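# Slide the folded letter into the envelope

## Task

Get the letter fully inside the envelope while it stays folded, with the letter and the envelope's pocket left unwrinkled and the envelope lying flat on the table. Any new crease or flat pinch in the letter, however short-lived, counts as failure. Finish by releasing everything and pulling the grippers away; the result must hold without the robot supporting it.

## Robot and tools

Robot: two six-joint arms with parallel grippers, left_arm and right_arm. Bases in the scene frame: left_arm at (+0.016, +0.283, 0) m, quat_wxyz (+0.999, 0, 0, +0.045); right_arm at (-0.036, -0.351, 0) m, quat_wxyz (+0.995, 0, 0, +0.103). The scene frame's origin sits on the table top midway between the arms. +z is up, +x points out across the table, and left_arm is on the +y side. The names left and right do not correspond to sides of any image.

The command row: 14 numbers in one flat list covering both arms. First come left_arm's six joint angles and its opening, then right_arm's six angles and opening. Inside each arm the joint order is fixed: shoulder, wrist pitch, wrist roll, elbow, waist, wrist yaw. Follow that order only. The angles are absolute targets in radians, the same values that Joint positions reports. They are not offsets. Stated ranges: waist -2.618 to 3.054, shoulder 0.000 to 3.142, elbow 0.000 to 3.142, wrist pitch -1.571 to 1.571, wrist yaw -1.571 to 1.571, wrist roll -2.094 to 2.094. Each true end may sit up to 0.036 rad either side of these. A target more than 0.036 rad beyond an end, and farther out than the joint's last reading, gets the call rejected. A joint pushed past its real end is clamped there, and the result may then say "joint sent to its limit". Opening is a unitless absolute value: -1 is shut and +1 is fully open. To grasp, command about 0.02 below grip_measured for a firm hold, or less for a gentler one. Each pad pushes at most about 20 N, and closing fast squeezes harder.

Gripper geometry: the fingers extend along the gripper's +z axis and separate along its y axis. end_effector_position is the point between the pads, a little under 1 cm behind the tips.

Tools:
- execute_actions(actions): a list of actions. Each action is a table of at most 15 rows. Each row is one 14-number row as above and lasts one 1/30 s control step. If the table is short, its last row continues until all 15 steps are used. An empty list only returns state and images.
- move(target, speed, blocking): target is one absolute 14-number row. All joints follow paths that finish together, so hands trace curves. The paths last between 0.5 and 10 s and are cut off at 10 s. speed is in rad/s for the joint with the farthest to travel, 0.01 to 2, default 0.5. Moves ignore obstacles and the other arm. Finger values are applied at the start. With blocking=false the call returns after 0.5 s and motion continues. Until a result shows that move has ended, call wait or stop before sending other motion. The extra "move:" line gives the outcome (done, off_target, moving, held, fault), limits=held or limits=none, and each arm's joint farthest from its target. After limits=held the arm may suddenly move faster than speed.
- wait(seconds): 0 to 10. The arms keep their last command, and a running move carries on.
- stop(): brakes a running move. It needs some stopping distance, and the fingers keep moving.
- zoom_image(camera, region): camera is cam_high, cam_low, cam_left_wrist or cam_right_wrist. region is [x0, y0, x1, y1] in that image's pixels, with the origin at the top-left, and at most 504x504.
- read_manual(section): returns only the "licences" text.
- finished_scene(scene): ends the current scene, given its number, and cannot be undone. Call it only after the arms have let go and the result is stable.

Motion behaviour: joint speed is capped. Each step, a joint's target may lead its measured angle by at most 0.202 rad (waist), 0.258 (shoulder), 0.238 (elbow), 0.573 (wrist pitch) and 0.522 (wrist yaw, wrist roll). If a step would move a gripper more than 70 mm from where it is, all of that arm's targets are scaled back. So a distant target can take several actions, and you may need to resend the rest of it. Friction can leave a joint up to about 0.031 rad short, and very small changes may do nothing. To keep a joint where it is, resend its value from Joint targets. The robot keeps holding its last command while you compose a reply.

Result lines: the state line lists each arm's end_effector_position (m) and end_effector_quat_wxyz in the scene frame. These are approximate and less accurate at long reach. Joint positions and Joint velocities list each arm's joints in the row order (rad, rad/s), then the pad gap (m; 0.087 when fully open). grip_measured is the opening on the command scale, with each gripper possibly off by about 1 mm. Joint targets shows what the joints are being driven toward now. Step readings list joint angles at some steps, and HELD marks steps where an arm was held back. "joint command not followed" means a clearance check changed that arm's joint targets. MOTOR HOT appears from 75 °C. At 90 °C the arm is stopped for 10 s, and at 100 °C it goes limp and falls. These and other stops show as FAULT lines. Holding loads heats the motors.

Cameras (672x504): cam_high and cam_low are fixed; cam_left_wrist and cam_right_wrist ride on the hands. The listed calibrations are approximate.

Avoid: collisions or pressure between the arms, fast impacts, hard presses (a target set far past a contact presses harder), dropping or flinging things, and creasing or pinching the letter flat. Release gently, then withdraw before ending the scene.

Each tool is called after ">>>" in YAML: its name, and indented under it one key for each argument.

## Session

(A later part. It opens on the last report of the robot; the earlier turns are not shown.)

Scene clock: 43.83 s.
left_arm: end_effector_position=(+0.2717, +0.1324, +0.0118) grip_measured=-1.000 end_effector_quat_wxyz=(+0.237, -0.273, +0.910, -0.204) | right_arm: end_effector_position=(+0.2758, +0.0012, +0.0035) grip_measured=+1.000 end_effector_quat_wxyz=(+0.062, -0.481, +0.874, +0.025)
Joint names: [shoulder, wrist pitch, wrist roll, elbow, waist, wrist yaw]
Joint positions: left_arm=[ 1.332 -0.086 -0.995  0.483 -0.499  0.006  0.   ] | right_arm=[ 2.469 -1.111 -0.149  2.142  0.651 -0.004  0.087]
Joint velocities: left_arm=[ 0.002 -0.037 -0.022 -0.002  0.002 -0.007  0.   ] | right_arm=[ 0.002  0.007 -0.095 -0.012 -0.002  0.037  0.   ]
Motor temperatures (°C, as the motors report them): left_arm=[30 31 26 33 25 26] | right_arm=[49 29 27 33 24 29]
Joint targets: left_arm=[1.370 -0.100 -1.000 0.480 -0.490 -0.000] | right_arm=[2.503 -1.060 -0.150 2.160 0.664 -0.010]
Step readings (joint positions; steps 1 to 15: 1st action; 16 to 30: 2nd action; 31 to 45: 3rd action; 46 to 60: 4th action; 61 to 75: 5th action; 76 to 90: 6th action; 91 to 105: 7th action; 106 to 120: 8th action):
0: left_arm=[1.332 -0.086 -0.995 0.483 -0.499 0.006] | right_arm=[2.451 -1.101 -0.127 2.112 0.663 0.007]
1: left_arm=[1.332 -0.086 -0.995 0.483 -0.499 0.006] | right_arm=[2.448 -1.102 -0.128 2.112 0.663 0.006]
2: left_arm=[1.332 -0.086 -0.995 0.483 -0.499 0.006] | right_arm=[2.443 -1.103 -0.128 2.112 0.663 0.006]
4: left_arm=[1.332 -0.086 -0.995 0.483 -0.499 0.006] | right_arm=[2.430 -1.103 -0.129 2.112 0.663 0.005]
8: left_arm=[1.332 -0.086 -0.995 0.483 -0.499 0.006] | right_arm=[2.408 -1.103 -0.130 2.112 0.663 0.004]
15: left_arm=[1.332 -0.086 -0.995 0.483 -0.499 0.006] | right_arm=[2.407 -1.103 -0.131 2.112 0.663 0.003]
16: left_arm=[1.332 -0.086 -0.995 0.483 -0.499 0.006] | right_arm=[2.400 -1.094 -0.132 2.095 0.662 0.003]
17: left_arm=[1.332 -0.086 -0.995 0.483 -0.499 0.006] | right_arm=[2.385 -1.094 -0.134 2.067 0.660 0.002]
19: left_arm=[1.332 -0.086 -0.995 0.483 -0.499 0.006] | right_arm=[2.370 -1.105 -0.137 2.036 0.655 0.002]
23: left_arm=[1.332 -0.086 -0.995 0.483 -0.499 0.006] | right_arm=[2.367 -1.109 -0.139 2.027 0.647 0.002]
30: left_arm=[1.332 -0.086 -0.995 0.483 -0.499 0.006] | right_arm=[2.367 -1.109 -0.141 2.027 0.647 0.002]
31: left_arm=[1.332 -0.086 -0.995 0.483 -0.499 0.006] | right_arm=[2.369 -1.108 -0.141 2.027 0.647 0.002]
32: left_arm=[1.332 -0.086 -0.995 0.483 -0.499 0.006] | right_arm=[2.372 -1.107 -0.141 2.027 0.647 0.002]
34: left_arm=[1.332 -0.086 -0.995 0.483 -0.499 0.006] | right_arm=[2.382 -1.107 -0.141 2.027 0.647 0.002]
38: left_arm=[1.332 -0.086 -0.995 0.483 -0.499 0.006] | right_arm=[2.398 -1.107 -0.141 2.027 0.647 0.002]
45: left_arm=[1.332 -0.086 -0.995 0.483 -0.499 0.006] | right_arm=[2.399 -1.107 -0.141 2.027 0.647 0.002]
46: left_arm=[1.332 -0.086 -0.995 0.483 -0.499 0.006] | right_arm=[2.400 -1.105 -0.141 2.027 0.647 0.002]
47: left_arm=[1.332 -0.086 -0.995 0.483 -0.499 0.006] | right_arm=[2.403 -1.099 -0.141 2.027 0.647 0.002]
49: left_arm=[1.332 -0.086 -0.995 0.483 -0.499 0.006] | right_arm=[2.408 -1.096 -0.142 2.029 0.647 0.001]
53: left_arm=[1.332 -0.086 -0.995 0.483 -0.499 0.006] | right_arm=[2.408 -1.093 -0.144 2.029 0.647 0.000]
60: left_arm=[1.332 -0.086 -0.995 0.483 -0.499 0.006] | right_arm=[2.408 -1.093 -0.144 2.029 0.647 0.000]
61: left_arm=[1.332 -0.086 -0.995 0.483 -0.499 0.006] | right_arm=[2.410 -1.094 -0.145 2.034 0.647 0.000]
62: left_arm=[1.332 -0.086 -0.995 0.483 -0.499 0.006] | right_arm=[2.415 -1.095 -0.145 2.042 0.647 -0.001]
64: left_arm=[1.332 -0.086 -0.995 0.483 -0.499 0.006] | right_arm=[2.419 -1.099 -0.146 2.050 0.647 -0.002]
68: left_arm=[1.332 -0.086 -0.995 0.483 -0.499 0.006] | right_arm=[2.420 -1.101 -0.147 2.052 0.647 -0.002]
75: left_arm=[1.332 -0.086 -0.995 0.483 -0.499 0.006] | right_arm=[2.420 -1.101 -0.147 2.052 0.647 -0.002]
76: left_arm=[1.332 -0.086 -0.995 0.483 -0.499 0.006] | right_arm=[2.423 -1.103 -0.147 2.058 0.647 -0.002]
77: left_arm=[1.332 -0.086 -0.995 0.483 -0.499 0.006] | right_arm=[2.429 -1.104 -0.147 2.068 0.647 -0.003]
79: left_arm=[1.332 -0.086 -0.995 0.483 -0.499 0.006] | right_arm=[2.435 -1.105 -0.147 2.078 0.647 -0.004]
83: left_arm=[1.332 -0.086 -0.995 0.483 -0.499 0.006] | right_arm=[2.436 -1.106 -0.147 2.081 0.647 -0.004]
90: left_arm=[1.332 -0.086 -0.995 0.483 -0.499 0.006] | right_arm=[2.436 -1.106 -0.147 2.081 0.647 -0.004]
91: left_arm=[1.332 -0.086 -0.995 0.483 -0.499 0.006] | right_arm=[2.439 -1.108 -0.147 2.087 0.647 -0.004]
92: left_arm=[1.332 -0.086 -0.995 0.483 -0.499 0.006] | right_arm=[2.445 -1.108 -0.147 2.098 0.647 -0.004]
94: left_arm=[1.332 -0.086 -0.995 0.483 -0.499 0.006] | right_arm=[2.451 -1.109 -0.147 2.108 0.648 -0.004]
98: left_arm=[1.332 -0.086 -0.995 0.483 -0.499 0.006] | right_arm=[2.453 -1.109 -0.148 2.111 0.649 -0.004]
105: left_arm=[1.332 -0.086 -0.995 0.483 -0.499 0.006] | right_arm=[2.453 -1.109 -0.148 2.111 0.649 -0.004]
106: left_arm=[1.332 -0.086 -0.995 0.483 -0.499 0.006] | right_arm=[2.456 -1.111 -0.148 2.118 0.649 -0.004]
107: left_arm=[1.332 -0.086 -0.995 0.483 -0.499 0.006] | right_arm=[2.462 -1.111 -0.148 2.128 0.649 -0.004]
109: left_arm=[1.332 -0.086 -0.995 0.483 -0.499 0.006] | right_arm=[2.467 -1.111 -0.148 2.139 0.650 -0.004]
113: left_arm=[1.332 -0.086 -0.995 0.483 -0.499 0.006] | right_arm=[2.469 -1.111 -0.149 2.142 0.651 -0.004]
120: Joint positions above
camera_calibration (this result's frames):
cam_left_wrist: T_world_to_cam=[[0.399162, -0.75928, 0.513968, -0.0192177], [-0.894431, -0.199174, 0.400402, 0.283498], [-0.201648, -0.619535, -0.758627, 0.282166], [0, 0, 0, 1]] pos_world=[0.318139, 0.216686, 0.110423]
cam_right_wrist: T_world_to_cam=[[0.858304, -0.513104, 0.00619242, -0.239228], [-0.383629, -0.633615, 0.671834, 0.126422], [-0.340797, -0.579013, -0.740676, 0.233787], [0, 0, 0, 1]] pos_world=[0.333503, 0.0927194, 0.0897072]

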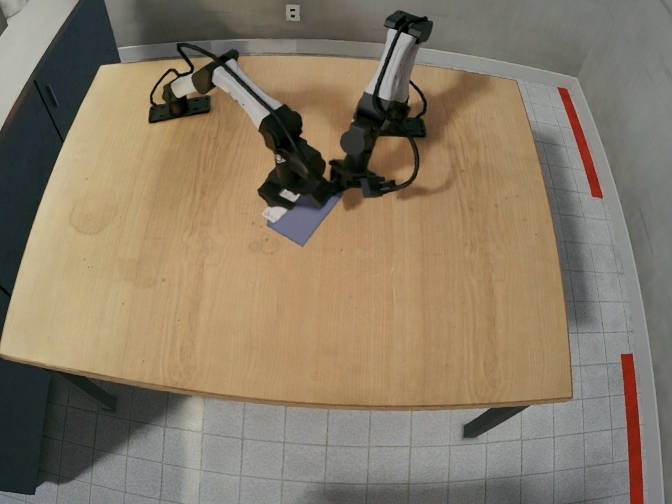

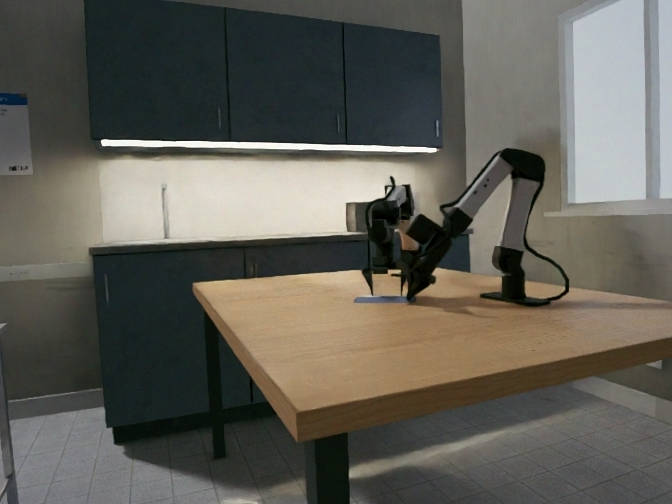

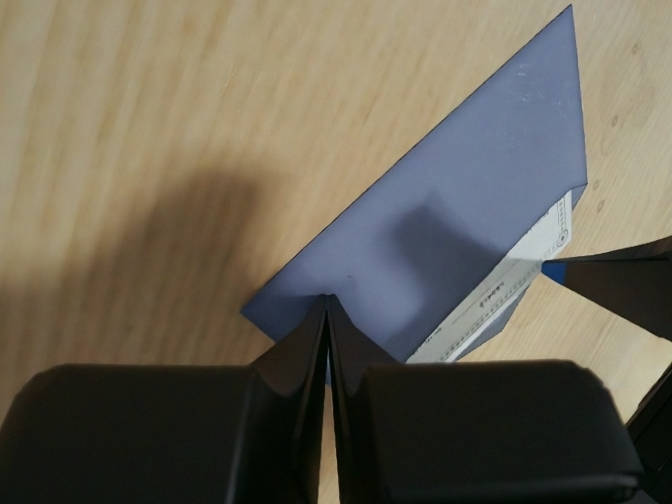

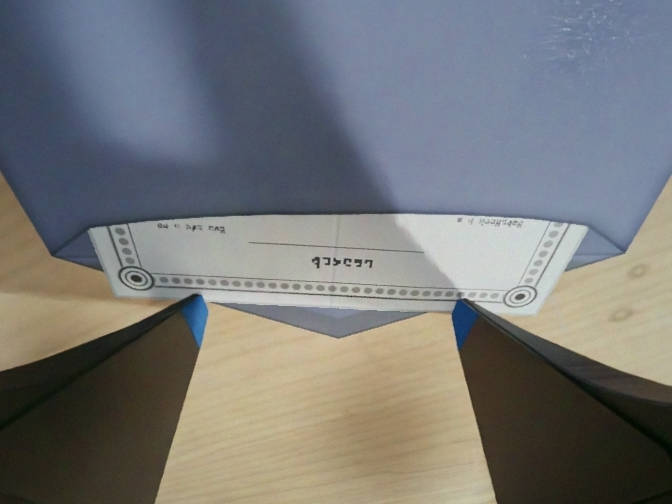

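>>> execute_actions:
  actions:
    - [[1.2,-0.1,-1,0.5,-0.49,0,-1,2.38,-1.11,-0.15,2.14,0.655,0,1]]
    - [[1.1,-0.1,-1,0.6,-0.3,0,-1,2.3,-1.12,-0.6,2.04,0.68,0,-1]]
    - [[1.1,-0.1,-1,0.6,-0.1,0,-1,2.26,-1.14,-1.1,1.915,0.71,0,-1]]
    - [[1.1,-0.1,-1,0.6,-0.1,0,-1,2.28,-1.14,-1.5,1.915,0.73,0,-1]]
    - [[1.1,-0.1,-1,0.6,-0.1,0,-1,2.35,-1.14,-1.68,1.915,0.73,0,-1]]
    - [[1.1,-0.1,-1,0.6,-0.1,0,-1,2.395,-1.13,-1.68,1.915,0.73,0,-1]]

Scene clock: 47.03 s.
left_arm: end_effector_position=(+0.3520, +0.2440, +0.1200) grip_measured=-1.000 end_effector_quat_wxyz=(+0.406, -0.419, +0.781, -0.222) | right_arm: end_effector_position=(+0.2712, -0.0065, +0.0021) grip_measured=-0.990 end_effector_quat_wxyz=(-0.001, +0.964, -0.266, +0.001)
Joint names: [shoulder, wrist pitch, wrist roll, elbow, waist, wrist yaw]
Joint positions: left_arm=[ 1.105 -0.093 -0.995  0.591 -0.102 -0.004  0.   ] | right_arm=[ 2.359 -1.136 -1.67   1.926  0.727  0.002  0.   ]
Joint velocities: left_arm=[ 0.012  0.051 -0.022 -0.002  0.007  0.022  0.   ] | right_arm=[-0.002  0.051 -0.022 -0.002 -0.007  0.007 -0.001]
Motor temperatures (°C, as the motors report them): left_arm=[30 32 26 34 25 26] | right_arm=[50 29 27 33 24 29]
Joint targets: left_arm=[1.100 -0.100 -1.000 0.600 -0.100 -0.000] | right_arm=[2.395 -1.130 -1.680 1.915 0.730 0.000]
Step readings (joint positions; steps 1 to 15: 1st action; 16 to 30: 2nd action; 31 to 45: 3rd action; 46 to 60: 4th action; 61 to 75: 5th action; 76 to 90: 6th action):
0: left_arm=[1.332 -0.086 -0.995 0.483 -0.499 0.006] | right_arm=[2.469 -1.111 -0.149 2.142 0.651 -0.004]
1: left_arm=[1.316 -0.089 -0.995 0.483 -0.499 0.006] | right_arm=[2.462 -1.112 -0.149 2.141 0.651 -0.004]
2: left_arm=[1.285 -0.103 -0.995 0.483 -0.499 0.006] | right_arm=[2.455 -1.114 -0.149 2.140 0.651 -0.004]
4: left_arm=[1.229 -0.099 -0.995 0.483 -0.499 0.006] | right_arm=[2.430 -1.115 -0.149 2.140 0.651 -0.004]
8: left_arm=[1.208 -0.096 -0.995 0.483 -0.499 0.006] | right_arm=[2.392 -1.115 -0.149 2.140 0.651 -0.004]
15: left_arm=[1.208 -0.096 -0.995 0.483 -0.499 0.006] | right_arm=[2.389 -1.114 -0.149 2.140 0.651 -0.004]
16: left_arm=[1.201 -0.107 -0.995 0.491 -0.478 0.015] | right_arm=[2.379 -1.105 -0.214 2.122 0.652 -0.004]
17: left_arm=[1.187 -0.119 -0.995 0.504 -0.432 0.016] | right_arm=[2.363 -1.105 -0.290 2.092 0.654 -0.004]
19: left_arm=[1.148 -0.121 -0.995 0.544 -0.345 0.009] | right_arm=[2.339 -1.118 -0.399 2.062 0.662 -0.004]
23: left_arm=[1.106 -0.090 -0.995 0.590 -0.305 -0.000] | right_arm=[2.323 -1.121 -0.514 2.058 0.675 -0.004]
30: left_arm=[1.105 -0.093 -0.995 0.591 -0.305 -0.000] | right_arm=[2.321 -1.121 -0.575 2.058 0.675 -0.004]
31: left_arm=[1.105 -0.093 -0.995 0.591 -0.279 0.014] | right_arm=[2.312 -1.108 -0.652 2.034 0.677 -0.003]
32: left_arm=[1.105 -0.093 -0.995 0.591 -0.219 0.016] | right_arm=[2.295 -1.106 -0.740 1.995 0.680 -0.003]
34: left_arm=[1.105 -0.093 -0.995 0.591 -0.124 0.002] | right_arm=[2.282 -1.126 -0.868 1.948 0.691 -0.003]
38: left_arm=[1.105 -0.093 -0.995 0.591 -0.102 -0.004] | right_arm=[2.282 -1.139 -1.001 1.926 0.707 -0.003]
45: left_arm=[1.105 -0.093 -0.995 0.591 -0.102 -0.004] | right_arm=[2.282 -1.139 -1.073 1.926 0.707 -0.003]
46: left_arm=[1.105 -0.093 -0.995 0.591 -0.102 -0.004] | right_arm=[2.282 -1.139 -1.136 1.926 0.708 -0.003]
47: left_arm=[1.105 -0.093 -0.995 0.591 -0.102 -0.004] | right_arm=[2.282 -1.139 -1.208 1.926 0.710 -0.003]
49: left_arm=[1.105 -0.093 -0.995 0.591 -0.102 -0.004] | right_arm=[2.282 -1.139 -1.311 1.926 0.715 -0.003]
53: left_arm=[1.105 -0.093 -0.995 0.591 -0.102 -0.004] | right_arm=[2.282 -1.139 -1.418 1.926 0.723 -0.003]
60: left_arm=[1.105 -0.093 -0.995 0.591 -0.102 -0.004] | right_arm=[2.282 -1.139 -1.476 1.926 0.723 -0.003]
61: left_arm=[1.105 -0.093 -0.995 0.591 -0.102 -0.004] | right_arm=[2.286 -1.139 -1.506 1.926 0.723 -0.003]
62: left_arm=[1.105 -0.093 -0.995 0.591 -0.102 -0.004] | right_arm=[2.292 -1.137 -1.539 1.926 0.723 -0.003]
64: left_arm=[1.105 -0.093 -0.995 0.591 -0.102 -0.004] | right_arm=[2.313 -1.137 -1.587 1.926 0.723 -0.003]
68: left_arm=[1.105 -0.093 -0.995 0.591 -0.102 -0.004] | right_arm=[2.344 -1.137 -1.637 1.926 0.723 -0.003]
75: left_arm=[1.105 -0.093 -0.995 0.591 -0.102 -0.004] | right_arm=[2.345 -1.137 -1.664 1.926 0.723 -0.003]
76: left_arm=[1.105 -0.093 -0.995 0.591 -0.102 -0.004] | right_arm=[2.348 -1.137 -1.665 1.926 0.723 -0.003]
77: left_arm=[1.105 -0.093 -0.995 0.591 -0.102 -0.004] | right_arm=[2.352 -1.136 -1.667 1.926 0.723 -0.003]
79: left_arm=[1.105 -0.093 -0.995 0.591 -0.102 -0.004] | right_arm=[2.359 -1.137 -1.669 1.926 0.725 -0.001]
83: left_arm=[1.105 -0.093 -0.995 0.591 -0.102 -0.004] | right_arm=[2.359 -1.136 -1.670 1.926 0.727 0.002]
90: Joint positions above
camera_calibration (this result's frames):
cam_left_wrist: T_world_to_cam=[[0.46505, -0.543682, 0.698669, -0.12014], [-0.833213, -0.535477, 0.137914, 0.426221], [0.29914, -0.646277, -0.702027, 0.273024], [0, 0, 0, 1]] pos_world=[0.329331, 0.339363, 0.216826]
cam_right_wrist: T_world_to_cam=[[0.491196, 0.870984, -0.0106322, -0.13056], [0.565005, -0.3093, 0.764921, -0.134644], [0.662945, -0.381733, -0.644037, -0.0443821], [0, 0, 0, 1]] pos_world=[0.169628, 0.0551285, 0.0730205]

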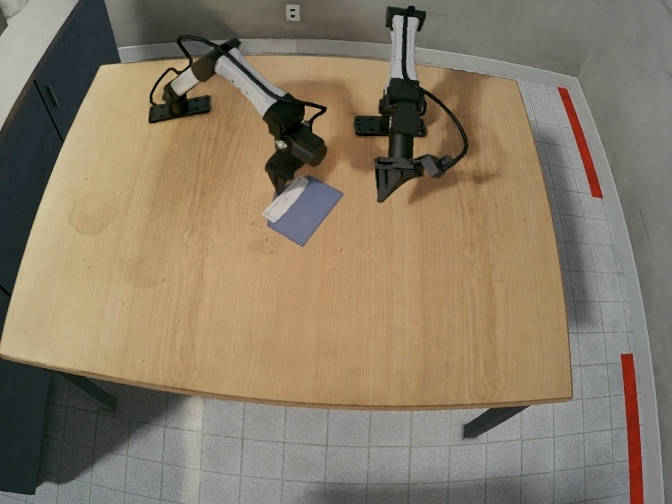

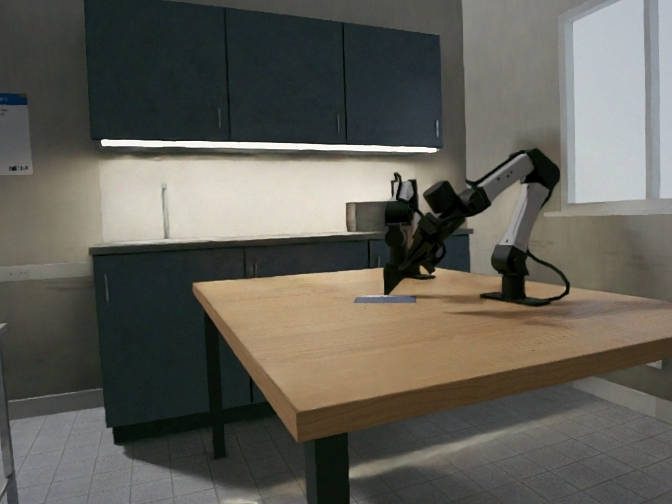

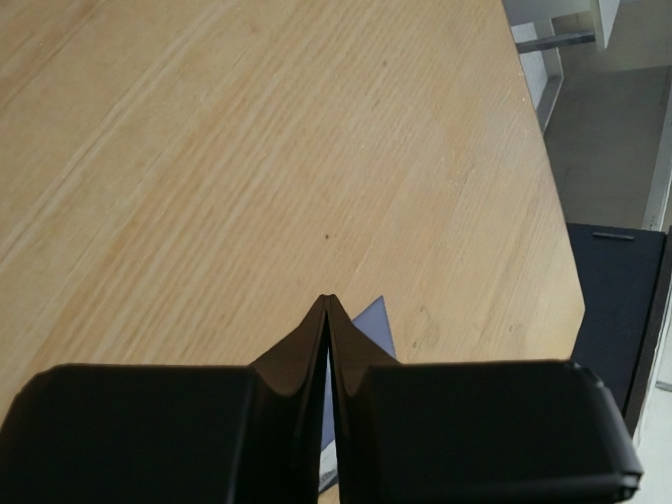

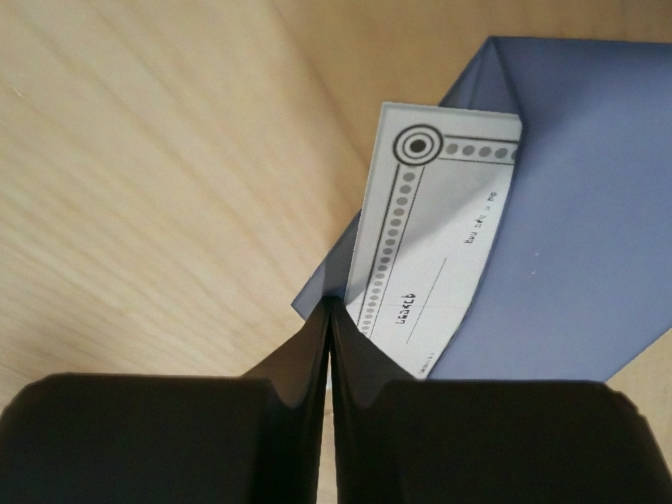

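Open while walking the wrist forward to stay vertical.

>>> execute_actions:
  actions:
    - [[1.1,-0.1,-1,0.6,-0.1,0,-1,2.4,-1.11,-1.68,1.93,0.73,0,-0.9]]
    - [[1.1,-0.1,-1,0.6,-0.1,0,-1,2.4,-1.11,-1.68,1.945,0.73,0,-0.8]]
    - [[1.1,-0.1,-1,0.6,-0.1,0,-1,2.408,-1.115,-1.68,1.96,0.73,0,-0.7]]
    - [[1.1,-0.1,-1,0.6,-0.1,0,-1,2.417,-1.12,-1.68,1.976,0.73,0,-0.6]]
    - [[1.1,-0.1,-1,0.6,-0.1,0,-1,2.426,-1.127,-1.68,1.992,0.73,0,-0.5]]
    - [[1.1,-0.1,-1,0.6,-0.1,0,-1,2.435,-1.134,-1.68,2.008,0.73,0,-0.4]]

Scene clock: 50.17 s.
left_arm: end_effector_position=(+0.3520, +0.2440, +0.1200) grip_measured=-1.000 end_effector_quat_wxyz=(+0.406, -0.419, +0.781, -0.222) | right_arm: end_effector_position=(+0.2792, +0.0043, +0.0030) grip_measured=-0.400 end_effector_quat_wxyz=(-0.010, +0.965, -0.264, +0.005)
Joint names: [shoulder, wrist pitch, wrist roll, elbow, waist, wrist yaw]
Joint positions: left_arm=[ 1.105 -0.093 -0.995  0.591 -0.102 -0.004  0.   ] | right_arm=[ 2.396 -1.147 -1.675  1.995  0.727  0.002  0.026]
Joint velocities: left_arm=[ 0.012  0.037 -0.051 -0.002 -0.007 -0.022  0.   ] | right_arm=[ 0.022 -0.022 -0.066 -0.007  0.017 -0.022  0.001]
Motor temperatures (°C, as the motors report them): left_arm=[30 32 26 34 25 26] | right_arm=[50 29 27 33 24 29]
Joint targets: left_arm=[1.100 -0.100 -1.000 0.600 -0.100 0.000] | right_arm=[2.435 -1.134 -1.680 2.008 0.730 -0.000]
Step readings (joint positions; steps 1 to 15: 1st action; 16 to 30: 2nd action; 31 to 45: 3rd action; 46 to 60: 4th action; 61 to 75: 5th action; 76 to 90: 6th action):
0: left_arm=[1.105 -0.093 -0.995 0.591 -0.102 -0.004] | right_arm=[2.359 -1.136 -1.670 1.926 0.727 0.002]
1: left_arm=[1.105 -0.093 -0.995 0.591 -0.102 -0.004] | right_arm=[2.359 -1.134 -1.671 1.926 0.727 0.002]
2: left_arm=[1.105 -0.093 -0.995 0.591 -0.102 -0.004] | right_arm=[2.359 -1.131 -1.671 1.926 0.727 0.002]
4: left_arm=[1.105 -0.093 -0.995 0.591 -0.102 -0.004] | right_arm=[2.359 -1.130 -1.671 1.926 0.727 0.002]
8: left_arm=[1.105 -0.093 -0.995 0.591 -0.102 -0.004] | right_arm=[2.359 -1.130 -1.671 1.926 0.727 0.002]
15: left_arm=[1.105 -0.093 -0.995 0.591 -0.102 -0.004] | right_arm=[2.359 -1.130 -1.671 1.926 0.727 0.002]
16: left_arm=[1.105 -0.093 -0.995 0.591 -0.102 -0.004] | right_arm=[2.359 -1.128 -1.672 1.929 0.727 0.002]
17: left_arm=[1.105 -0.093 -0.995 0.591 -0.102 -0.004] | right_arm=[2.360 -1.126 -1.672 1.931 0.727 0.002]
19: left_arm=[1.105 -0.093 -0.995 0.591 -0.102 -0.004] | right_arm=[2.361 -1.126 -1.672 1.932 0.727 0.002]
23: left_arm=[1.105 -0.093 -0.995 0.591 -0.102 -0.004] | right_arm=[2.361 -1.126 -1.672 1.932 0.727 0.002]
30: left_arm=[1.105 -0.093 -0.995 0.591 -0.102 -0.004] | right_arm=[2.361 -1.126 -1.672 1.932 0.727 0.002]
31: left_arm=[1.105 -0.093 -0.995 0.591 -0.102 -0.004] | right_arm=[2.362 -1.126 -1.673 1.935 0.727 0.002]
32: left_arm=[1.105 -0.093 -0.995 0.591 -0.102 -0.004] | right_arm=[2.366 -1.126 -1.673 1.941 0.727 0.002]
34: left_arm=[1.105 -0.093 -0.995 0.591 -0.102 -0.004] | right_arm=[2.368 -1.129 -1.673 1.946 0.727 0.002]
38: left_arm=[1.105 -0.093 -0.995 0.591 -0.102 -0.004] | right_arm=[2.369 -1.130 -1.673 1.946 0.727 0.002]
45: left_arm=[1.105 -0.093 -0.995 0.591 -0.102 -0.004] | right_arm=[2.369 -1.130 -1.673 1.946 0.727 0.002]
46: left_arm=[1.105 -0.093 -0.995 0.591 -0.102 -0.004] | right_arm=[2.370 -1.130 -1.674 1.949 0.727 0.002]
47: left_arm=[1.105 -0.093 -0.995 0.591 -0.102 -0.004] | right_arm=[2.374 -1.131 -1.674 1.956 0.727 0.002]
49: left_arm=[1.105 -0.093 -0.995 0.591 -0.102 -0.004] | right_arm=[2.377 -1.134 -1.674 1.961 0.727 0.002]
53: left_arm=[1.105 -0.093 -0.995 0.591 -0.102 -0.004] | right_arm=[2.377 -1.135 -1.674 1.962 0.727 0.002]
60: left_arm=[1.105 -0.093 -0.995 0.591 -0.102 -0.004] | right_arm=[2.378 -1.135 -1.674 1.962 0.727 0.002]
61: left_arm=[1.105 -0.093 -0.995 0.591 -0.102 -0.004] | right_arm=[2.379 -1.135 -1.674 1.966 0.727 0.002]
62: left_arm=[1.105 -0.093 -0.995 0.591 -0.102 -0.004] | right_arm=[2.383 -1.136 -1.674 1.972 0.727 0.002]
64: left_arm=[1.105 -0.093 -0.995 0.591 -0.102 -0.004] | right_arm=[2.386 -1.140 -1.674 1.977 0.727 0.002]
68: left_arm=[1.105 -0.093 -0.995 0.591 -0.102 -0.004] | right_arm=[2.387 -1.141 -1.674 1.978 0.727 0.002]
75: left_arm=[1.105 -0.093 -0.995 0.591 -0.102 -0.004] | right_arm=[2.387 -1.141 -1.674 1.978 0.727 0.002]
76: left_arm=[1.105 -0.093 -0.995 0.591 -0.102 -0.004] | right_arm=[2.388 -1.141 -1.675 1.982 0.727 0.002]
77: left_arm=[1.105 -0.093 -0.995 0.591 -0.102 -0.004] | right_arm=[2.392 -1.142 -1.675 1.988 0.727 0.002]
79: left_arm=[1.105 -0.093 -0.995 0.591 -0.102 -0.004] | right_arm=[2.395 -1.145 -1.675 1.993 0.727 0.002]
83: left_arm=[1.105 -0.093 -0.995 0.591 -0.102 -0.004] | right_arm=[2.396 -1.147 -1.675 1.995 0.727 0.002]
90: Joint positions above
camera_calibration (this result's frames):
cam_left_wrist: T_world_to_cam=[[0.46505, -0.543682, 0.698669, -0.12014], [-0.833213, -0.535477, 0.137914, 0.426221], [0.29914, -0.646277, -0.702027, 0.273024], [0, 0, 0, 1]] pos_world=[0.329331, 0.339363, 0.216826]
cam_right_wrist: T_world_to_cam=[[0.487209, 0.873231, 0.00978741, -0.142879], [0.557021, -0.319376, 0.766633, -0.134214], [0.672574, -0.368059, -0.64201, -0.047744], [0, 0, 0, 1]] pos_world=[0.176483, 0.0643287, 0.0736393]

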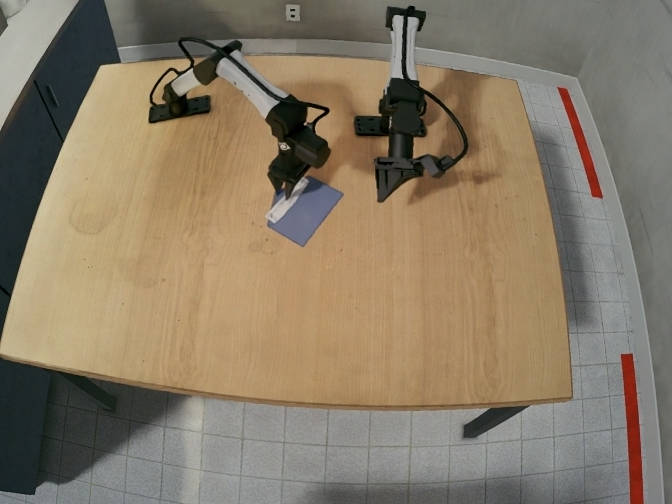

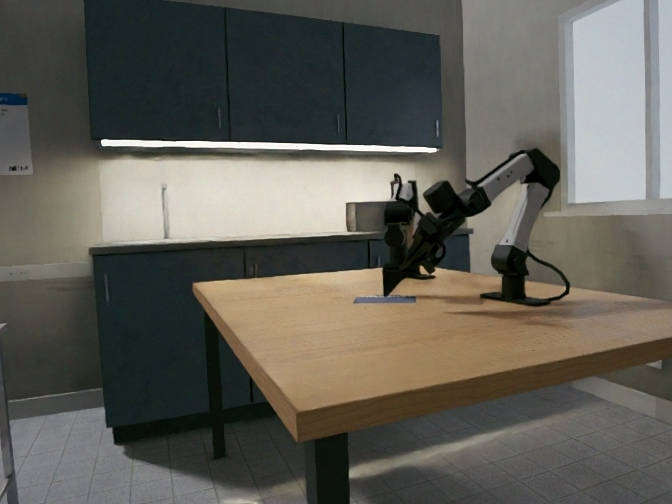

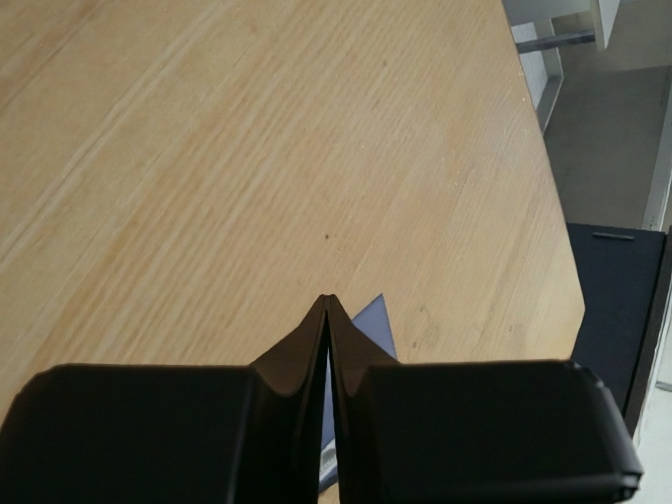

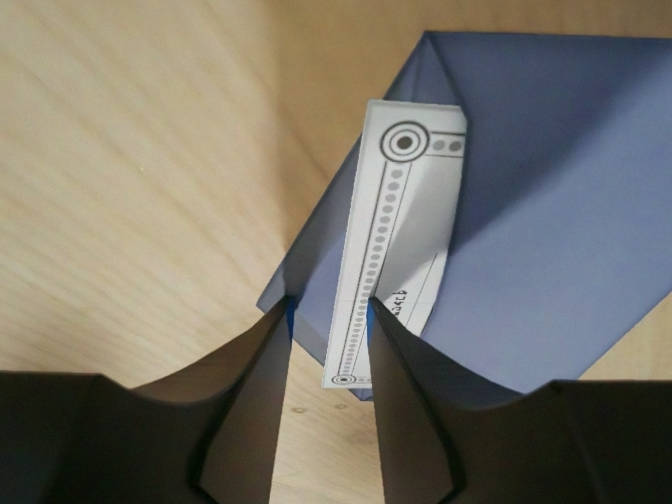

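>>> execute_actions:
  actions:
    - [[1.1,-0.1,-1,0.6,-0.1,0,-1,2.34,-1.15,-1.68,2.0,0.73,0,-0.4]]
    - [[1.1,-0.1,-1,0.6,-0.1,0,-1,2.34,-1.18,-1.7,2.025,0.69,0,-1]]
    - [[1.1,-0.1,-1,0.6,-0.1,0,-1,2.41,-1.18,-1.7,2.025,0.69,0,-1]]
    - [[1.1,-0.1,-1,0.6,-0.1,0,-1,2.445,-1.17,-1.7,2.025,0.69,0,-1]]
    - [[1.1,-0.1,-1,0.6,-0.1,0,-1,2.454,-1.16,-1.7,2.042,0.69,0,-0.9]]
    - [[1.1,-0.1,-1,0.6,-0.1,0,-1,2.464,-1.168,-1.7,2.06,0.69,0,-0.8]]
    - [[1.1,-0.1,-1,0.6,-0.1,0,-1,2.474,-1.176,-1.7,2.078,0.69,0,-0.7]]
    - [[1.1,-0.1,-1,0.6,-0.1,0,-1,2.484,-1.184,-1.7,2.096,0.69,0,-0.6]]
    - [[1.1,-0.1,-1,0.6,-0.1,0,-1,2.494,-1.192,-1.7,2.114,0.69,0,-0.5]]

Scene clock: 54.87 s.
left_arm: end_effector_position=(+0.3520, +0.2440, +0.1200) grip_measured=-1.000 end_effector_quat_wxyz=(+0.406, -0.419, +0.781, -0.222) | right_arm: end_effector_position=(+0.2976, +0.0014, +0.0029) grip_measured=-0.500 end_effector_quat_wxyz=(-0.006, +0.963, -0.271, +0.004)
Joint names: [shoulder, wrist pitch, wrist roll, elbow, waist, wrist yaw]
Joint positions: left_arm=[ 1.105 -0.093 -0.995  0.591 -0.102 -0.004  0.   ] | right_arm=[ 2.455 -1.203 -1.694  2.101  0.693  0.002  0.022]
Joint velocities: left_arm=[ 0.007  0.051  0.051 -0.002 -0.007 -0.066  0.   ] | right_arm=[ 0.002  0.022 -0.022 -0.007 -0.012 -0.007  0.001]
Motor temperatures (°C, as the motors report them): left_arm=[30 32 26 35 25 26] | right_arm=[51 29 27 34 24 29]
Joint targets: left_arm=[1.100 -0.100 -1.000 0.600 -0.100 -0.000] | right_arm=[2.494 -1.192 -1.700 2.114 0.690 -0.000]
Step readings (joint positions; steps 1 to 15: 1st action; 16 to 30: 2nd action; 31 to 45: 3rd action; 46 to 60: 4th action; 61 to 75: 5th action; 76 to 90: 6th action; 91 to 105: 7th action; 106 to 120: 8th action; 121 to 135: 9th action):
0: left_arm=[1.105 -0.093 -0.995 0.591 -0.102 -0.004] | right_arm=[2.396 -1.147 -1.675 1.995 0.727 0.002]
1: left_arm=[1.105 -0.093 -0.995 0.591 -0.102 -0.004] | right_arm=[2.392 -1.147 -1.675 1.995 0.727 0.002]
2: left_arm=[1.105 -0.093 -0.995 0.591 -0.102 -0.004] | right_arm=[2.388 -1.148 -1.675 1.995 0.727 0.002]
4: left_arm=[1.105 -0.093 -0.995 0.591 -0.102 -0.004] | right_arm=[2.376 -1.148 -1.675 1.995 0.727 0.002]
8: left_arm=[1.105 -0.093 -0.995 0.591 -0.102 -0.004] | right_arm=[2.359 -1.148 -1.675 1.995 0.727 0.002]
15: left_arm=[1.105 -0.093 -0.995 0.591 -0.102 -0.004] | right_arm=[2.359 -1.148 -1.675 1.995 0.727 0.002]
16: left_arm=[1.105 -0.093 -0.995 0.591 -0.102 -0.004] | right_arm=[2.359 -1.151 -1.677 1.996 0.725 0.002]
17: left_arm=[1.105 -0.093 -0.995 0.591 -0.102 -0.004] | right_arm=[2.359 -1.156 -1.680 1.998 0.721 0.002]
19: left_arm=[1.105 -0.093 -0.995 0.591 -0.102 -0.004] | right_arm=[2.359 -1.162 -1.684 2.002 0.709 0.002]
23: left_arm=[1.105 -0.093 -0.995 0.591 -0.102 -0.004] | right_arm=[2.359 -1.167 -1.688 2.004 0.693 0.002]
30: left_arm=[1.105 -0.093 -0.995 0.591 -0.102 -0.004] | right_arm=[2.359 -1.171 -1.690 2.004 0.693 0.002]
31: left_arm=[1.105 -0.093 -0.995 0.591 -0.102 -0.004] | right_arm=[2.362 -1.171 -1.691 2.005 0.693 0.002]
32: left_arm=[1.105 -0.093 -0.995 0.591 -0.102 -0.004] | right_arm=[2.367 -1.172 -1.691 2.008 0.693 0.002]
34: left_arm=[1.105 -0.093 -0.995 0.591 -0.102 -0.004] | right_arm=[2.380 -1.172 -1.691 2.008 0.693 0.002]
38: left_arm=[1.105 -0.093 -0.995 0.591 -0.102 -0.004] | right_arm=[2.400 -1.172 -1.691 2.008 0.693 0.002]
45: left_arm=[1.105 -0.093 -0.995 0.591 -0.102 -0.004] | right_arm=[2.400 -1.172 -1.691 2.008 0.693 0.002]
46: left_arm=[1.105 -0.093 -0.995 0.591 -0.102 -0.004] | right_arm=[2.403 -1.172 -1.691 2.008 0.693 0.002]
47: left_arm=[1.105 -0.093 -0.995 0.591 -0.102 -0.004] | right_arm=[2.405 -1.172 -1.692 2.010 0.693 0.003]
49: left_arm=[1.105 -0.093 -0.995 0.591 -0.102 -0.004] | right_arm=[2.406 -1.172 -1.692 2.013 0.693 0.002]
53: left_arm=[1.105 -0.093 -0.995 0.591 -0.102 -0.004] | right_arm=[2.406 -1.172 -1.692 2.013 0.693 0.002]
60: left_arm=[1.105 -0.093 -0.995 0.591 -0.102 -0.004] | right_arm=[2.406 -1.172 -1.692 2.013 0.693 0.002]
61: left_arm=[1.105 -0.093 -0.995 0.591 -0.102 -0.004] | right_arm=[2.408 -1.172 -1.693 2.016 0.693 0.002]
62: left_arm=[1.105 -0.093 -0.995 0.591 -0.102 -0.004] | right_arm=[2.411 -1.173 -1.693 2.022 0.693 0.002]
64: left_arm=[1.105 -0.093 -0.995 0.591 -0.102 -0.004] | right_arm=[2.414 -1.176 -1.693 2.026 0.693 0.002]
68: left_arm=[1.105 -0.093 -0.995 0.591 -0.102 -0.004] | right_arm=[2.415 -1.177 -1.693 2.028 0.693 0.002]
75: left_arm=[1.105 -0.093 -0.995 0.591 -0.102 -0.004] | right_arm=[2.415 -1.177 -1.693 2.028 0.693 0.002]
76: left_arm=[1.105 -0.093 -0.995 0.591 -0.102 -0.004] | right_arm=[2.417 -1.178 -1.693 2.032 0.693 0.002]
77: left_arm=[1.105 -0.093 -0.995 0.591 -0.102 -0.004] | right_arm=[2.421 -1.179 -1.693 2.039 0.693 0.002]
79: left_arm=[1.105 -0.093 -0.995 0.591 -0.102 -0.004] | right_arm=[2.424 -1.182 -1.693 2.045 0.693 0.002]
83: left_arm=[1.105 -0.093 -0.995 0.591 -0.102 -0.004] | right_arm=[2.425 -1.184 -1.693 2.046 0.693 0.002]
90: left_arm=[1.105 -0.093 -0.995 0.591 -0.102 -0.004] | right_arm=[2.425 -1.184 -1.693 2.046 0.693 0.002]
91: left_arm=[1.105 -0.093 -0.995 0.591 -0.102 -0.004] | right_arm=[2.427 -1.184 -1.694 2.050 0.693 0.002]
92: left_arm=[1.105 -0.093 -0.995 0.591 -0.102 -0.004] | right_arm=[2.431 -1.184 -1.694 2.057 0.693 0.002]
94: left_arm=[1.105 -0.093 -0.995 0.591 -0.102 -0.004] | right_arm=[2.434 -1.189 -1.694 2.063 0.693 0.002]
98: left_arm=[1.105 -0.093 -0.995 0.591 -0.102 -0.004] | right_arm=[2.435 -1.190 -1.694 2.065 0.693 0.002]
105: left_arm=[1.105 -0.093 -0.995 0.591 -0.102 -0.004] | right_arm=[2.435 -1.190 -1.694 2.065 0.693 0.002]
106: left_arm=[1.105 -0.093 -0.995 0.591 -0.102 -0.004] | right_arm=[2.437 -1.190 -1.694 2.068 0.693 0.002]
107: left_arm=[1.105 -0.093 -0.995 0.591 -0.102 -0.004] | right_arm=[2.441 -1.191 -1.694 2.075 0.693 0.002]
109: left_arm=[1.105 -0.093 -0.995 0.591 -0.102 -0.004] | right_arm=[2.444 -1.195 -1.694 2.081 0.693 0.002]
113: left_arm=[1.105 -0.093 -0.995 0.591 -0.102 -0.004] | right_arm=[2.445 -1.196 -1.694 2.082 0.693 0.002]
120: left_arm=[1.105 -0.093 -0.995 0.591 -0.102 -0.004] | right_arm=[2.445 -1.196 -1.694 2.082 0.693 0.002]
121: left_arm=[1.105 -0.093 -0.995 0.591 -0.102 -0.004] | right_arm=[2.447 -1.197 -1.694 2.086 0.693 0.002]
122: left_arm=[1.105 -0.093 -0.995 0.591 -0.102 -0.004] | right_arm=[2.451 -1.198 -1.694 2.093 0.693 0.002]
124: left_arm=[1.105 -0.093 -0.995 0.591 -0.102 -0.004] | right_arm=[2.454 -1.202 -1.694 2.099 0.693 0.002]
128: left_arm=[1.105 -0.093 -0.995 0.591 -0.102 -0.004] | right_arm=[2.455 -1.203 -1.694 2.101 0.693 0.002]
135: Joint positions above
camera_calibration (this result's frames):
cam_left_wrist: T_world_to_cam=[[0.46505, -0.543682, 0.698669, -0.12014], [-0.833213, -0.535477, 0.137914, 0.426221], [0.29914, -0.646277, -0.702027, 0.273024], [0, 0, 0, 1]] pos_world=[0.329331, 0.339363, 0.216826]
cam_right_wrist: T_world_to_cam=[[0.499851, 0.866111, 0.000201794, -0.153004], [0.556393, -0.321285, 0.766292, -0.145131], [0.663759, -0.382919, -0.642493, -0.0586262], [0, 0, 0, 1]] pos_world=[0.196143, 0.0634406, 0.0735769]

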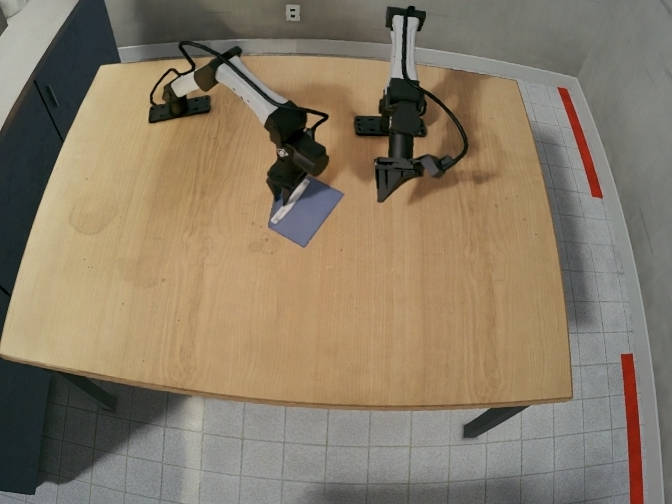

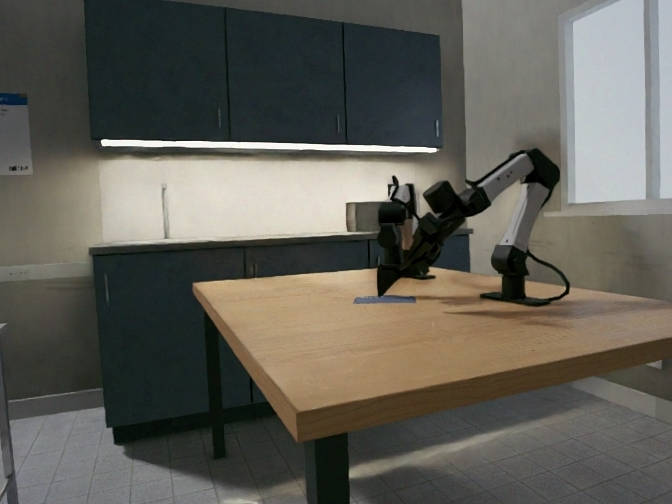

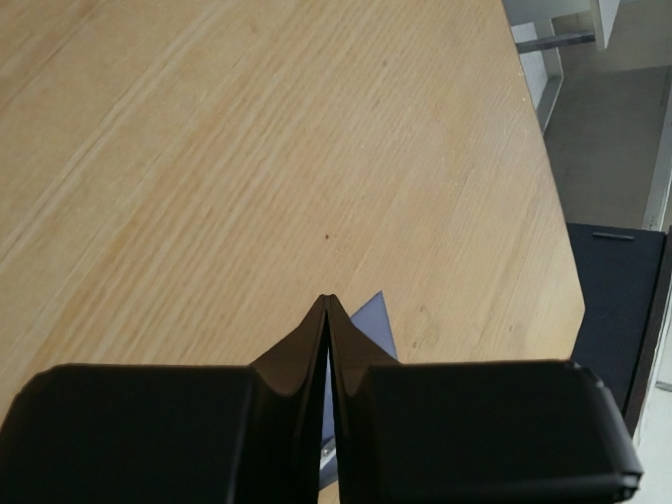

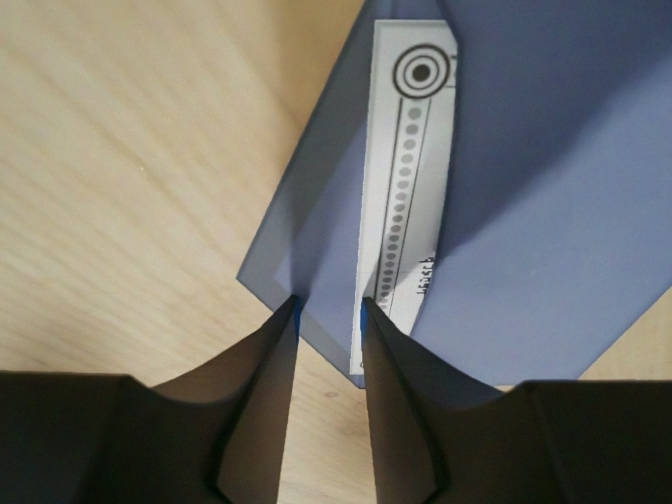

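Straight, near crease. Once more, centred.

>>> execute_actions:
  actions:
    - [[1.1,-0.1,-1,0.6,-0.1,0,-1,2.4,-1.2,-1.7,2.11,0.69,0,-0.5]]
    - [[1.1,-0.1,-1,0.6,-0.1,0,-1,2.4,-1.23,-1.7,2.14,0.72,0,-1]]
    - [[1.1,-0.1,-1,0.6,-0.1,0,-1,2.475,-1.23,-1.7,2.14,0.72,0,-1]]
    - [[1.1,-0.1,-1,0.6,-0.1,0,-1,2.51,-1.22,-1.7,2.14,0.72,0,-1]]
    - [[1.1,-0.1,-1,0.6,-0.1,0,-1,2.521,-1.212,-1.7,2.161,0.72,0,-0.9]]
    - [[1.1,-0.1,-1,0.6,-0.1,0,-1,2.533,-1.222,-1.7,2.183,0.72,0,-0.8]]
    - [[1.1,-0.1,-1,0.6,-0.1,0,-1,2.545,-1.232,-1.7,2.205,0.72,0,-0.7]]
    - [[1.1,-0.1,-1,0.6,-0.1,0,-1,2.557,-1.242,-1.7,2.227,0.72,0,-0.6]]
    - [[1.1,-0.1,-1,0.6,-0.1,0,-1,2.557,-1.242,-1.7,2.227,0.72,0,-0.68]]
    - [[1.1,-0.1,-1,0.6,-0.1,0,-1,2.42,-1.242,-1.7,2.227,0.72,0,-0.68]]
    - [[1.1,-0.1,-1,0.6,-0.1,0,-1,2.25,-1.35,-1.7,2.227,0.72,0,-0.68]]
    - [[1.1,-0.1,-1,0.6,-0.1,0,-1,2.1,-1.45,-1.7,2.15,0.72,0,-0.68]]

Scene clock: 61.13 s.
left_arm: end_effector_position=(+0.3520, +0.2440, +0.1200) grip_measured=-1.000 end_effector_quat_wxyz=(+0.406, -0.419, +0.781, -0.222) | right_arm: end_effector_position=(+0.2682, -0.0200, +0.1718) grip_measured=-0.680 end_effector_quat_wxyz=(-0.088, +0.961, -0.258, +0.038)
Joint names: [shoulder, wrist pitch, wrist roll, elbow, waist, wrist yaw]
Joint positions: left_arm=[ 1.105 -0.093 -0.995  0.591 -0.102 -0.004  0.   ] | right_arm=[ 2.102 -1.439 -1.696  2.162  0.715  0.003  0.014]
Joint velocities: left_arm=[-0.007  0.051 -0.007 -0.002  0.002  0.051  0.   ] | right_arm=[ 0.007  0.051  0.022 -0.002  0.017 -0.007 -0.001]
Motor temperatures (°C, as the motors report them): left_arm=[30 33 26 35 25 26] | right_arm=[52 29 27 34 24 29]
Joint targets: left_arm=[1.100 -0.100 -1.000 0.600 -0.100 0.000] | right_arm=[2.100 -1.450 -1.700 2.150 0.720 0.000]
Step readings (joint positions; steps 1 to 15: 1st action; 16 to 30: 2nd action; 31 to 45: 3rd action; 46 to 60: 4th action; 61 to 75: 5th action; 76 to 90: 6th action; 91 to 105: 7th action; 106 to 120: 8th action; 121 to 135: 9th action; 136 to 150: 10th action; 151 to 165: 11th action; 166 to 180: 12th action):
0: left_arm=[1.105 -0.093 -0.995 0.591 -0.102 -0.004] | right_arm=[2.455 -1.203 -1.694 2.101 0.693 0.002]
1: left_arm=[1.105 -0.093 -0.995 0.591 -0.102 -0.004] | right_arm=[2.451 -1.204 -1.694 2.101 0.693 0.002]
2: left_arm=[1.105 -0.093 -0.995 0.591 -0.102 -0.004] | right_arm=[2.448 -1.205 -1.694 2.101 0.693 0.002]
4: left_arm=[1.105 -0.093 -0.995 0.591 -0.102 -0.004] | right_arm=[2.436 -1.205 -1.694 2.101 0.693 0.002]
8: left_arm=[1.105 -0.093 -0.995 0.591 -0.102 -0.004] | right_arm=[2.420 -1.205 -1.694 2.101 0.693 0.002]
15: left_arm=[1.105 -0.093 -0.995 0.591 -0.102 -0.004] | right_arm=[2.419 -1.205 -1.694 2.101 0.693 0.002]
16: left_arm=[1.105 -0.093 -0.995 0.591 -0.102 -0.004] | right_arm=[2.419 -1.208 -1.694 2.103 0.694 0.002]
17: left_arm=[1.105 -0.093 -0.995 0.591 -0.102 -0.004] | right_arm=[2.419 -1.211 -1.694 2.107 0.696 0.002]
19: left_arm=[1.105 -0.093 -0.995 0.591 -0.102 -0.004] | right_arm=[2.419 -1.215 -1.694 2.116 0.704 0.002]
23: left_arm=[1.105 -0.093 -0.995 0.591 -0.102 -0.004] | right_arm=[2.419 -1.217 -1.694 2.120 0.714 0.002]
30: left_arm=[1.105 -0.093 -0.995 0.591 -0.102 -0.004] | right_arm=[2.419 -1.221 -1.694 2.120 0.715 0.002]
31: left_arm=[1.105 -0.093 -0.995 0.591 -0.102 -0.004] | right_arm=[2.422 -1.221 -1.694 2.121 0.715 0.002]
32: left_arm=[1.105 -0.093 -0.995 0.591 -0.102 -0.004] | right_arm=[2.428 -1.221 -1.694 2.124 0.715 0.002]
34: left_arm=[1.105 -0.093 -0.995 0.591 -0.102 -0.004] | right_arm=[2.443 -1.222 -1.694 2.125 0.715 0.002]
38: left_arm=[1.105 -0.093 -0.995 0.591 -0.102 -0.004] | right_arm=[2.466 -1.222 -1.694 2.125 0.715 0.002]
45: left_arm=[1.105 -0.093 -0.995 0.591 -0.102 -0.004] | right_arm=[2.467 -1.223 -1.695 2.125 0.715 0.003]
46: left_arm=[1.105 -0.093 -0.995 0.591 -0.102 -0.004] | right_arm=[2.468 -1.223 -1.695 2.125 0.715 0.003]
47: left_arm=[1.105 -0.093 -0.995 0.591 -0.102 -0.004] | right_arm=[2.469 -1.223 -1.695 2.126 0.715 0.003]
49: left_arm=[1.105 -0.093 -0.995 0.591 -0.102 -0.004] | right_arm=[2.470 -1.223 -1.695 2.127 0.715 0.003]
53: left_arm=[1.105 -0.093 -0.995 0.591 -0.102 -0.004] | right_arm=[2.470 -1.223 -1.695 2.127 0.715 0.003]
60: left_arm=[1.105 -0.093 -0.995 0.591 -0.102 -0.004] | right_arm=[2.470 -1.223 -1.695 2.127 0.715 0.003]
61: left_arm=[1.105 -0.093 -0.995 0.591 -0.102 -0.004] | right_arm=[2.472 -1.223 -1.695 2.132 0.715 0.003]
62: left_arm=[1.105 -0.093 -0.995 0.591 -0.102 -0.004] | right_arm=[2.477 -1.224 -1.695 2.139 0.715 0.003]
64: left_arm=[1.105 -0.093 -0.995 0.591 -0.102 -0.004] | right_arm=[2.480 -1.228 -1.695 2.146 0.715 0.003]
68: left_arm=[1.105 -0.093 -0.995 0.591 -0.102 -0.004] | right_arm=[2.481 -1.230 -1.695 2.148 0.715 0.003]
75: left_arm=[1.105 -0.093 -0.995 0.591 -0.102 -0.004] | right_arm=[2.481 -1.230 -1.695 2.148 0.715 0.003]
76: left_arm=[1.105 -0.093 -0.995 0.591 -0.102 -0.004] | right_arm=[2.483 -1.230 -1.696 2.152 0.715 0.003]
77: left_arm=[1.105 -0.093 -0.995 0.591 -0.102 -0.004] | right_arm=[2.488 -1.231 -1.696 2.161 0.715 0.003]
79: left_arm=[1.105 -0.093 -0.995 0.591 -0.102 -0.004] | right_arm=[2.492 -1.235 -1.696 2.168 0.715 0.003]
83: left_arm=[1.105 -0.093 -0.995 0.591 -0.102 -0.004] | right_arm=[2.493 -1.237 -1.696 2.170 0.715 0.003]
90: left_arm=[1.105 -0.093 -0.995 0.591 -0.102 -0.004] | right_arm=[2.493 -1.238 -1.696 2.170 0.715 0.003]
91: left_arm=[1.105 -0.093 -0.995 0.591 -0.102 -0.004] | right_arm=[2.495 -1.238 -1.696 2.174 0.715 0.003]
92: left_arm=[1.105 -0.093 -0.995 0.591 -0.102 -0.004] | right_arm=[2.500 -1.238 -1.696 2.183 0.715 0.003]
94: left_arm=[1.105 -0.093 -0.995 0.591 -0.102 -0.004] | right_arm=[2.504 -1.243 -1.696 2.190 0.715 0.003]
98: left_arm=[1.105 -0.093 -0.995 0.591 -0.102 -0.004] | right_arm=[2.505 -1.245 -1.696 2.192 0.715 0.003]
105: left_arm=[1.105 -0.093 -0.995 0.591 -0.102 -0.004] | right_arm=[2.505 -1.245 -1.696 2.192 0.715 0.003]
106: left_arm=[1.105 -0.093 -0.995 0.591 -0.102 -0.004] | right_arm=[2.507 -1.245 -1.696 2.197 0.715 0.003]
107: left_arm=[1.105 -0.093 -0.995 0.591 -0.102 -0.004] | right_arm=[2.512 -1.246 -1.696 2.205 0.715 0.003]
109: left_arm=[1.105 -0.093 -0.995 0.591 -0.102 -0.004] | right_arm=[2.515 -1.251 -1.696 2.212 0.715 0.003]
113: left_arm=[1.105 -0.093 -0.995 0.591 -0.102 -0.004] | right_arm=[2.517 -1.253 -1.696 2.214 0.715 0.003]
120: left_arm=[1.105 -0.093 -0.995 0.591 -0.102 -0.004] | right_arm=[2.517 -1.253 -1.696 2.214 0.715 0.003]
121: left_arm=[1.105 -0.093 -0.995 0.591 -0.102 -0.004] | right_arm=[2.517 -1.254 -1.696 2.214 0.715 0.003]
122: left_arm=[1.105 -0.093 -0.995 0.591 -0.102 -0.004] | right_arm=[2.517 -1.256 -1.696 2.214 0.715 0.003]
124: left_arm=[1.105 -0.093 -0.995 0.591 -0.102 -0.004] | right_arm=[2.517 -1.257 -1.696 2.214 0.715 0.003]
128: left_arm=[1.105 -0.093 -0.995 0.591 -0.102 -0.004] | right_arm=[2.517 -1.257 -1.696 2.214 0.715 0.003]
135: left_arm=[1.105 -0.093 -0.995 0.591 -0.102 -0.004] | right_arm=[2.517 -1.257 -1.696 2.214 0.715 0.003]
136: left_arm=[1.105 -0.093 -0.995 0.591 -0.102 -0.004] | right_arm=[2.509 -1.257 -1.696 2.214 0.715 0.003]
137: left_arm=[1.105 -0.093 -0.995 0.591 -0.102 -0.004] | right_arm=[2.502 -1.258 -1.696 2.214 0.715 0.003]
139: left_arm=[1.105 -0.093 -0.995 0.591 -0.102 -0.004] | right_arm=[2.474 -1.256 -1.696 2.214 0.715 0.003]
143: left_arm=[1.105 -0.093 -0.995 0.591 -0.102 -0.004] | right_arm=[2.429 -1.251 -1.696 2.214 0.715 0.003]
150: left_arm=[1.105 -0.093 -0.995 0.591 -0.102 -0.004] | right_arm=[2.426 -1.250 -1.696 2.214 0.715 0.003]
151: left_arm=[1.105 -0.093 -0.995 0.591 -0.102 -0.004] | right_arm=[2.417 -1.255 -1.696 2.213 0.715 0.003]
152: left_arm=[1.105 -0.093 -0.995 0.591 -0.102 -0.004] | right_arm=[2.402 -1.272 -1.696 2.211 0.715 0.003]
154: left_arm=[1.105 -0.093 -0.995 0.591 -0.102 -0.004] | right_arm=[2.349 -1.299 -1.696 2.210 0.715 0.003]
158: left_arm=[1.105 -0.093 -0.995 0.591 -0.102 -0.004] | right_arm=[2.249 -1.322 -1.696 2.220 0.715 0.003]
165: left_arm=[1.105 -0.093 -0.995 0.591 -0.102 -0.004] | right_arm=[2.239 -1.337 -1.696 2.225 0.715 0.003]
166: left_arm=[1.105 -0.093 -0.995 0.591 -0.102 -0.004] | right_arm=[2.226 -1.338 -1.696 2.211 0.715 0.003]
167: left_arm=[1.105 -0.093 -0.995 0.591 -0.102 -0.004] | right_arm=[2.203 -1.356 -1.696 2.184 0.715 0.003]
169: left_arm=[1.105 -0.093 -0.995 0.591 -0.102 -0.004] | right_arm=[2.160 -1.399 -1.696 2.163 0.715 0.003]
173: left_arm=[1.105 -0.093 -0.995 0.591 -0.102 -0.004] | right_arm=[2.106 -1.427 -1.696 2.162 0.715 0.003]
180: Joint positions above
camera_calibration (this result's frames):
cam_left_wrist: T_world_to_cam=[[0.46505, -0.543682, 0.698669, -0.12014], [-0.833213, -0.535477, 0.137914, 0.426221], [0.29914, -0.646277, -0.702027, 0.273024], [0, 0, 0, 1]] pos_world=[0.329331, 0.339363, 0.216826]
cam_right_wrist: T_world_to_cam=[[0.46977, 0.86522, 0.175241, -0.141832], [0.479961, -0.416931, 0.771884, -0.24744], [0.740914, -0.2785, -0.611134, 0.0372482], [0, 0, 0, 1]] pos_world=[0.157792, 0.0299238, 0.238613]

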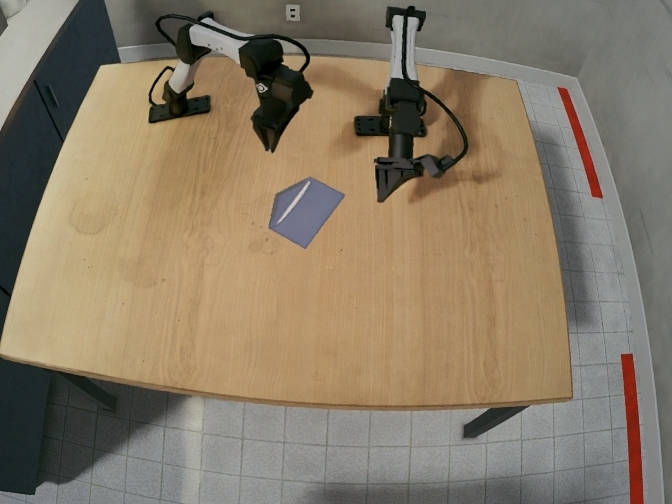

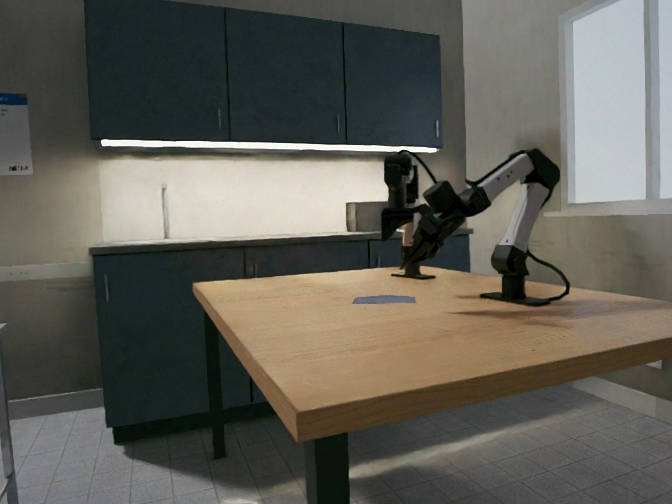

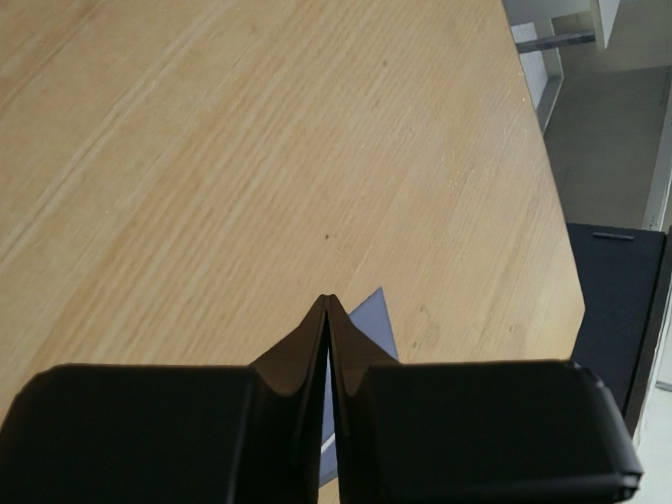

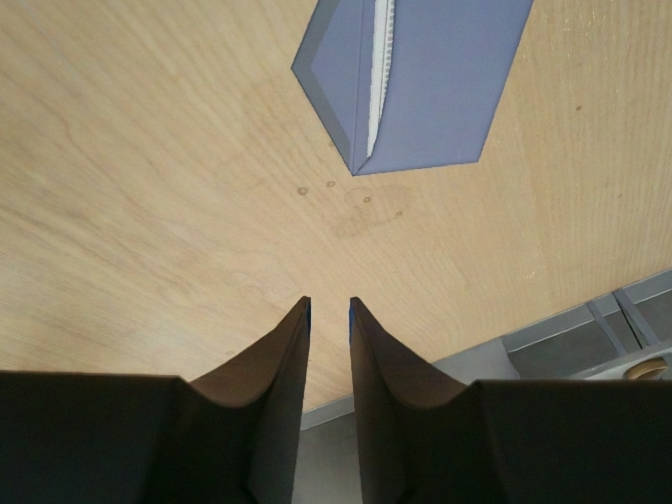

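>>> finished_scene:
  scene: 2

The scene is finished: the task was done.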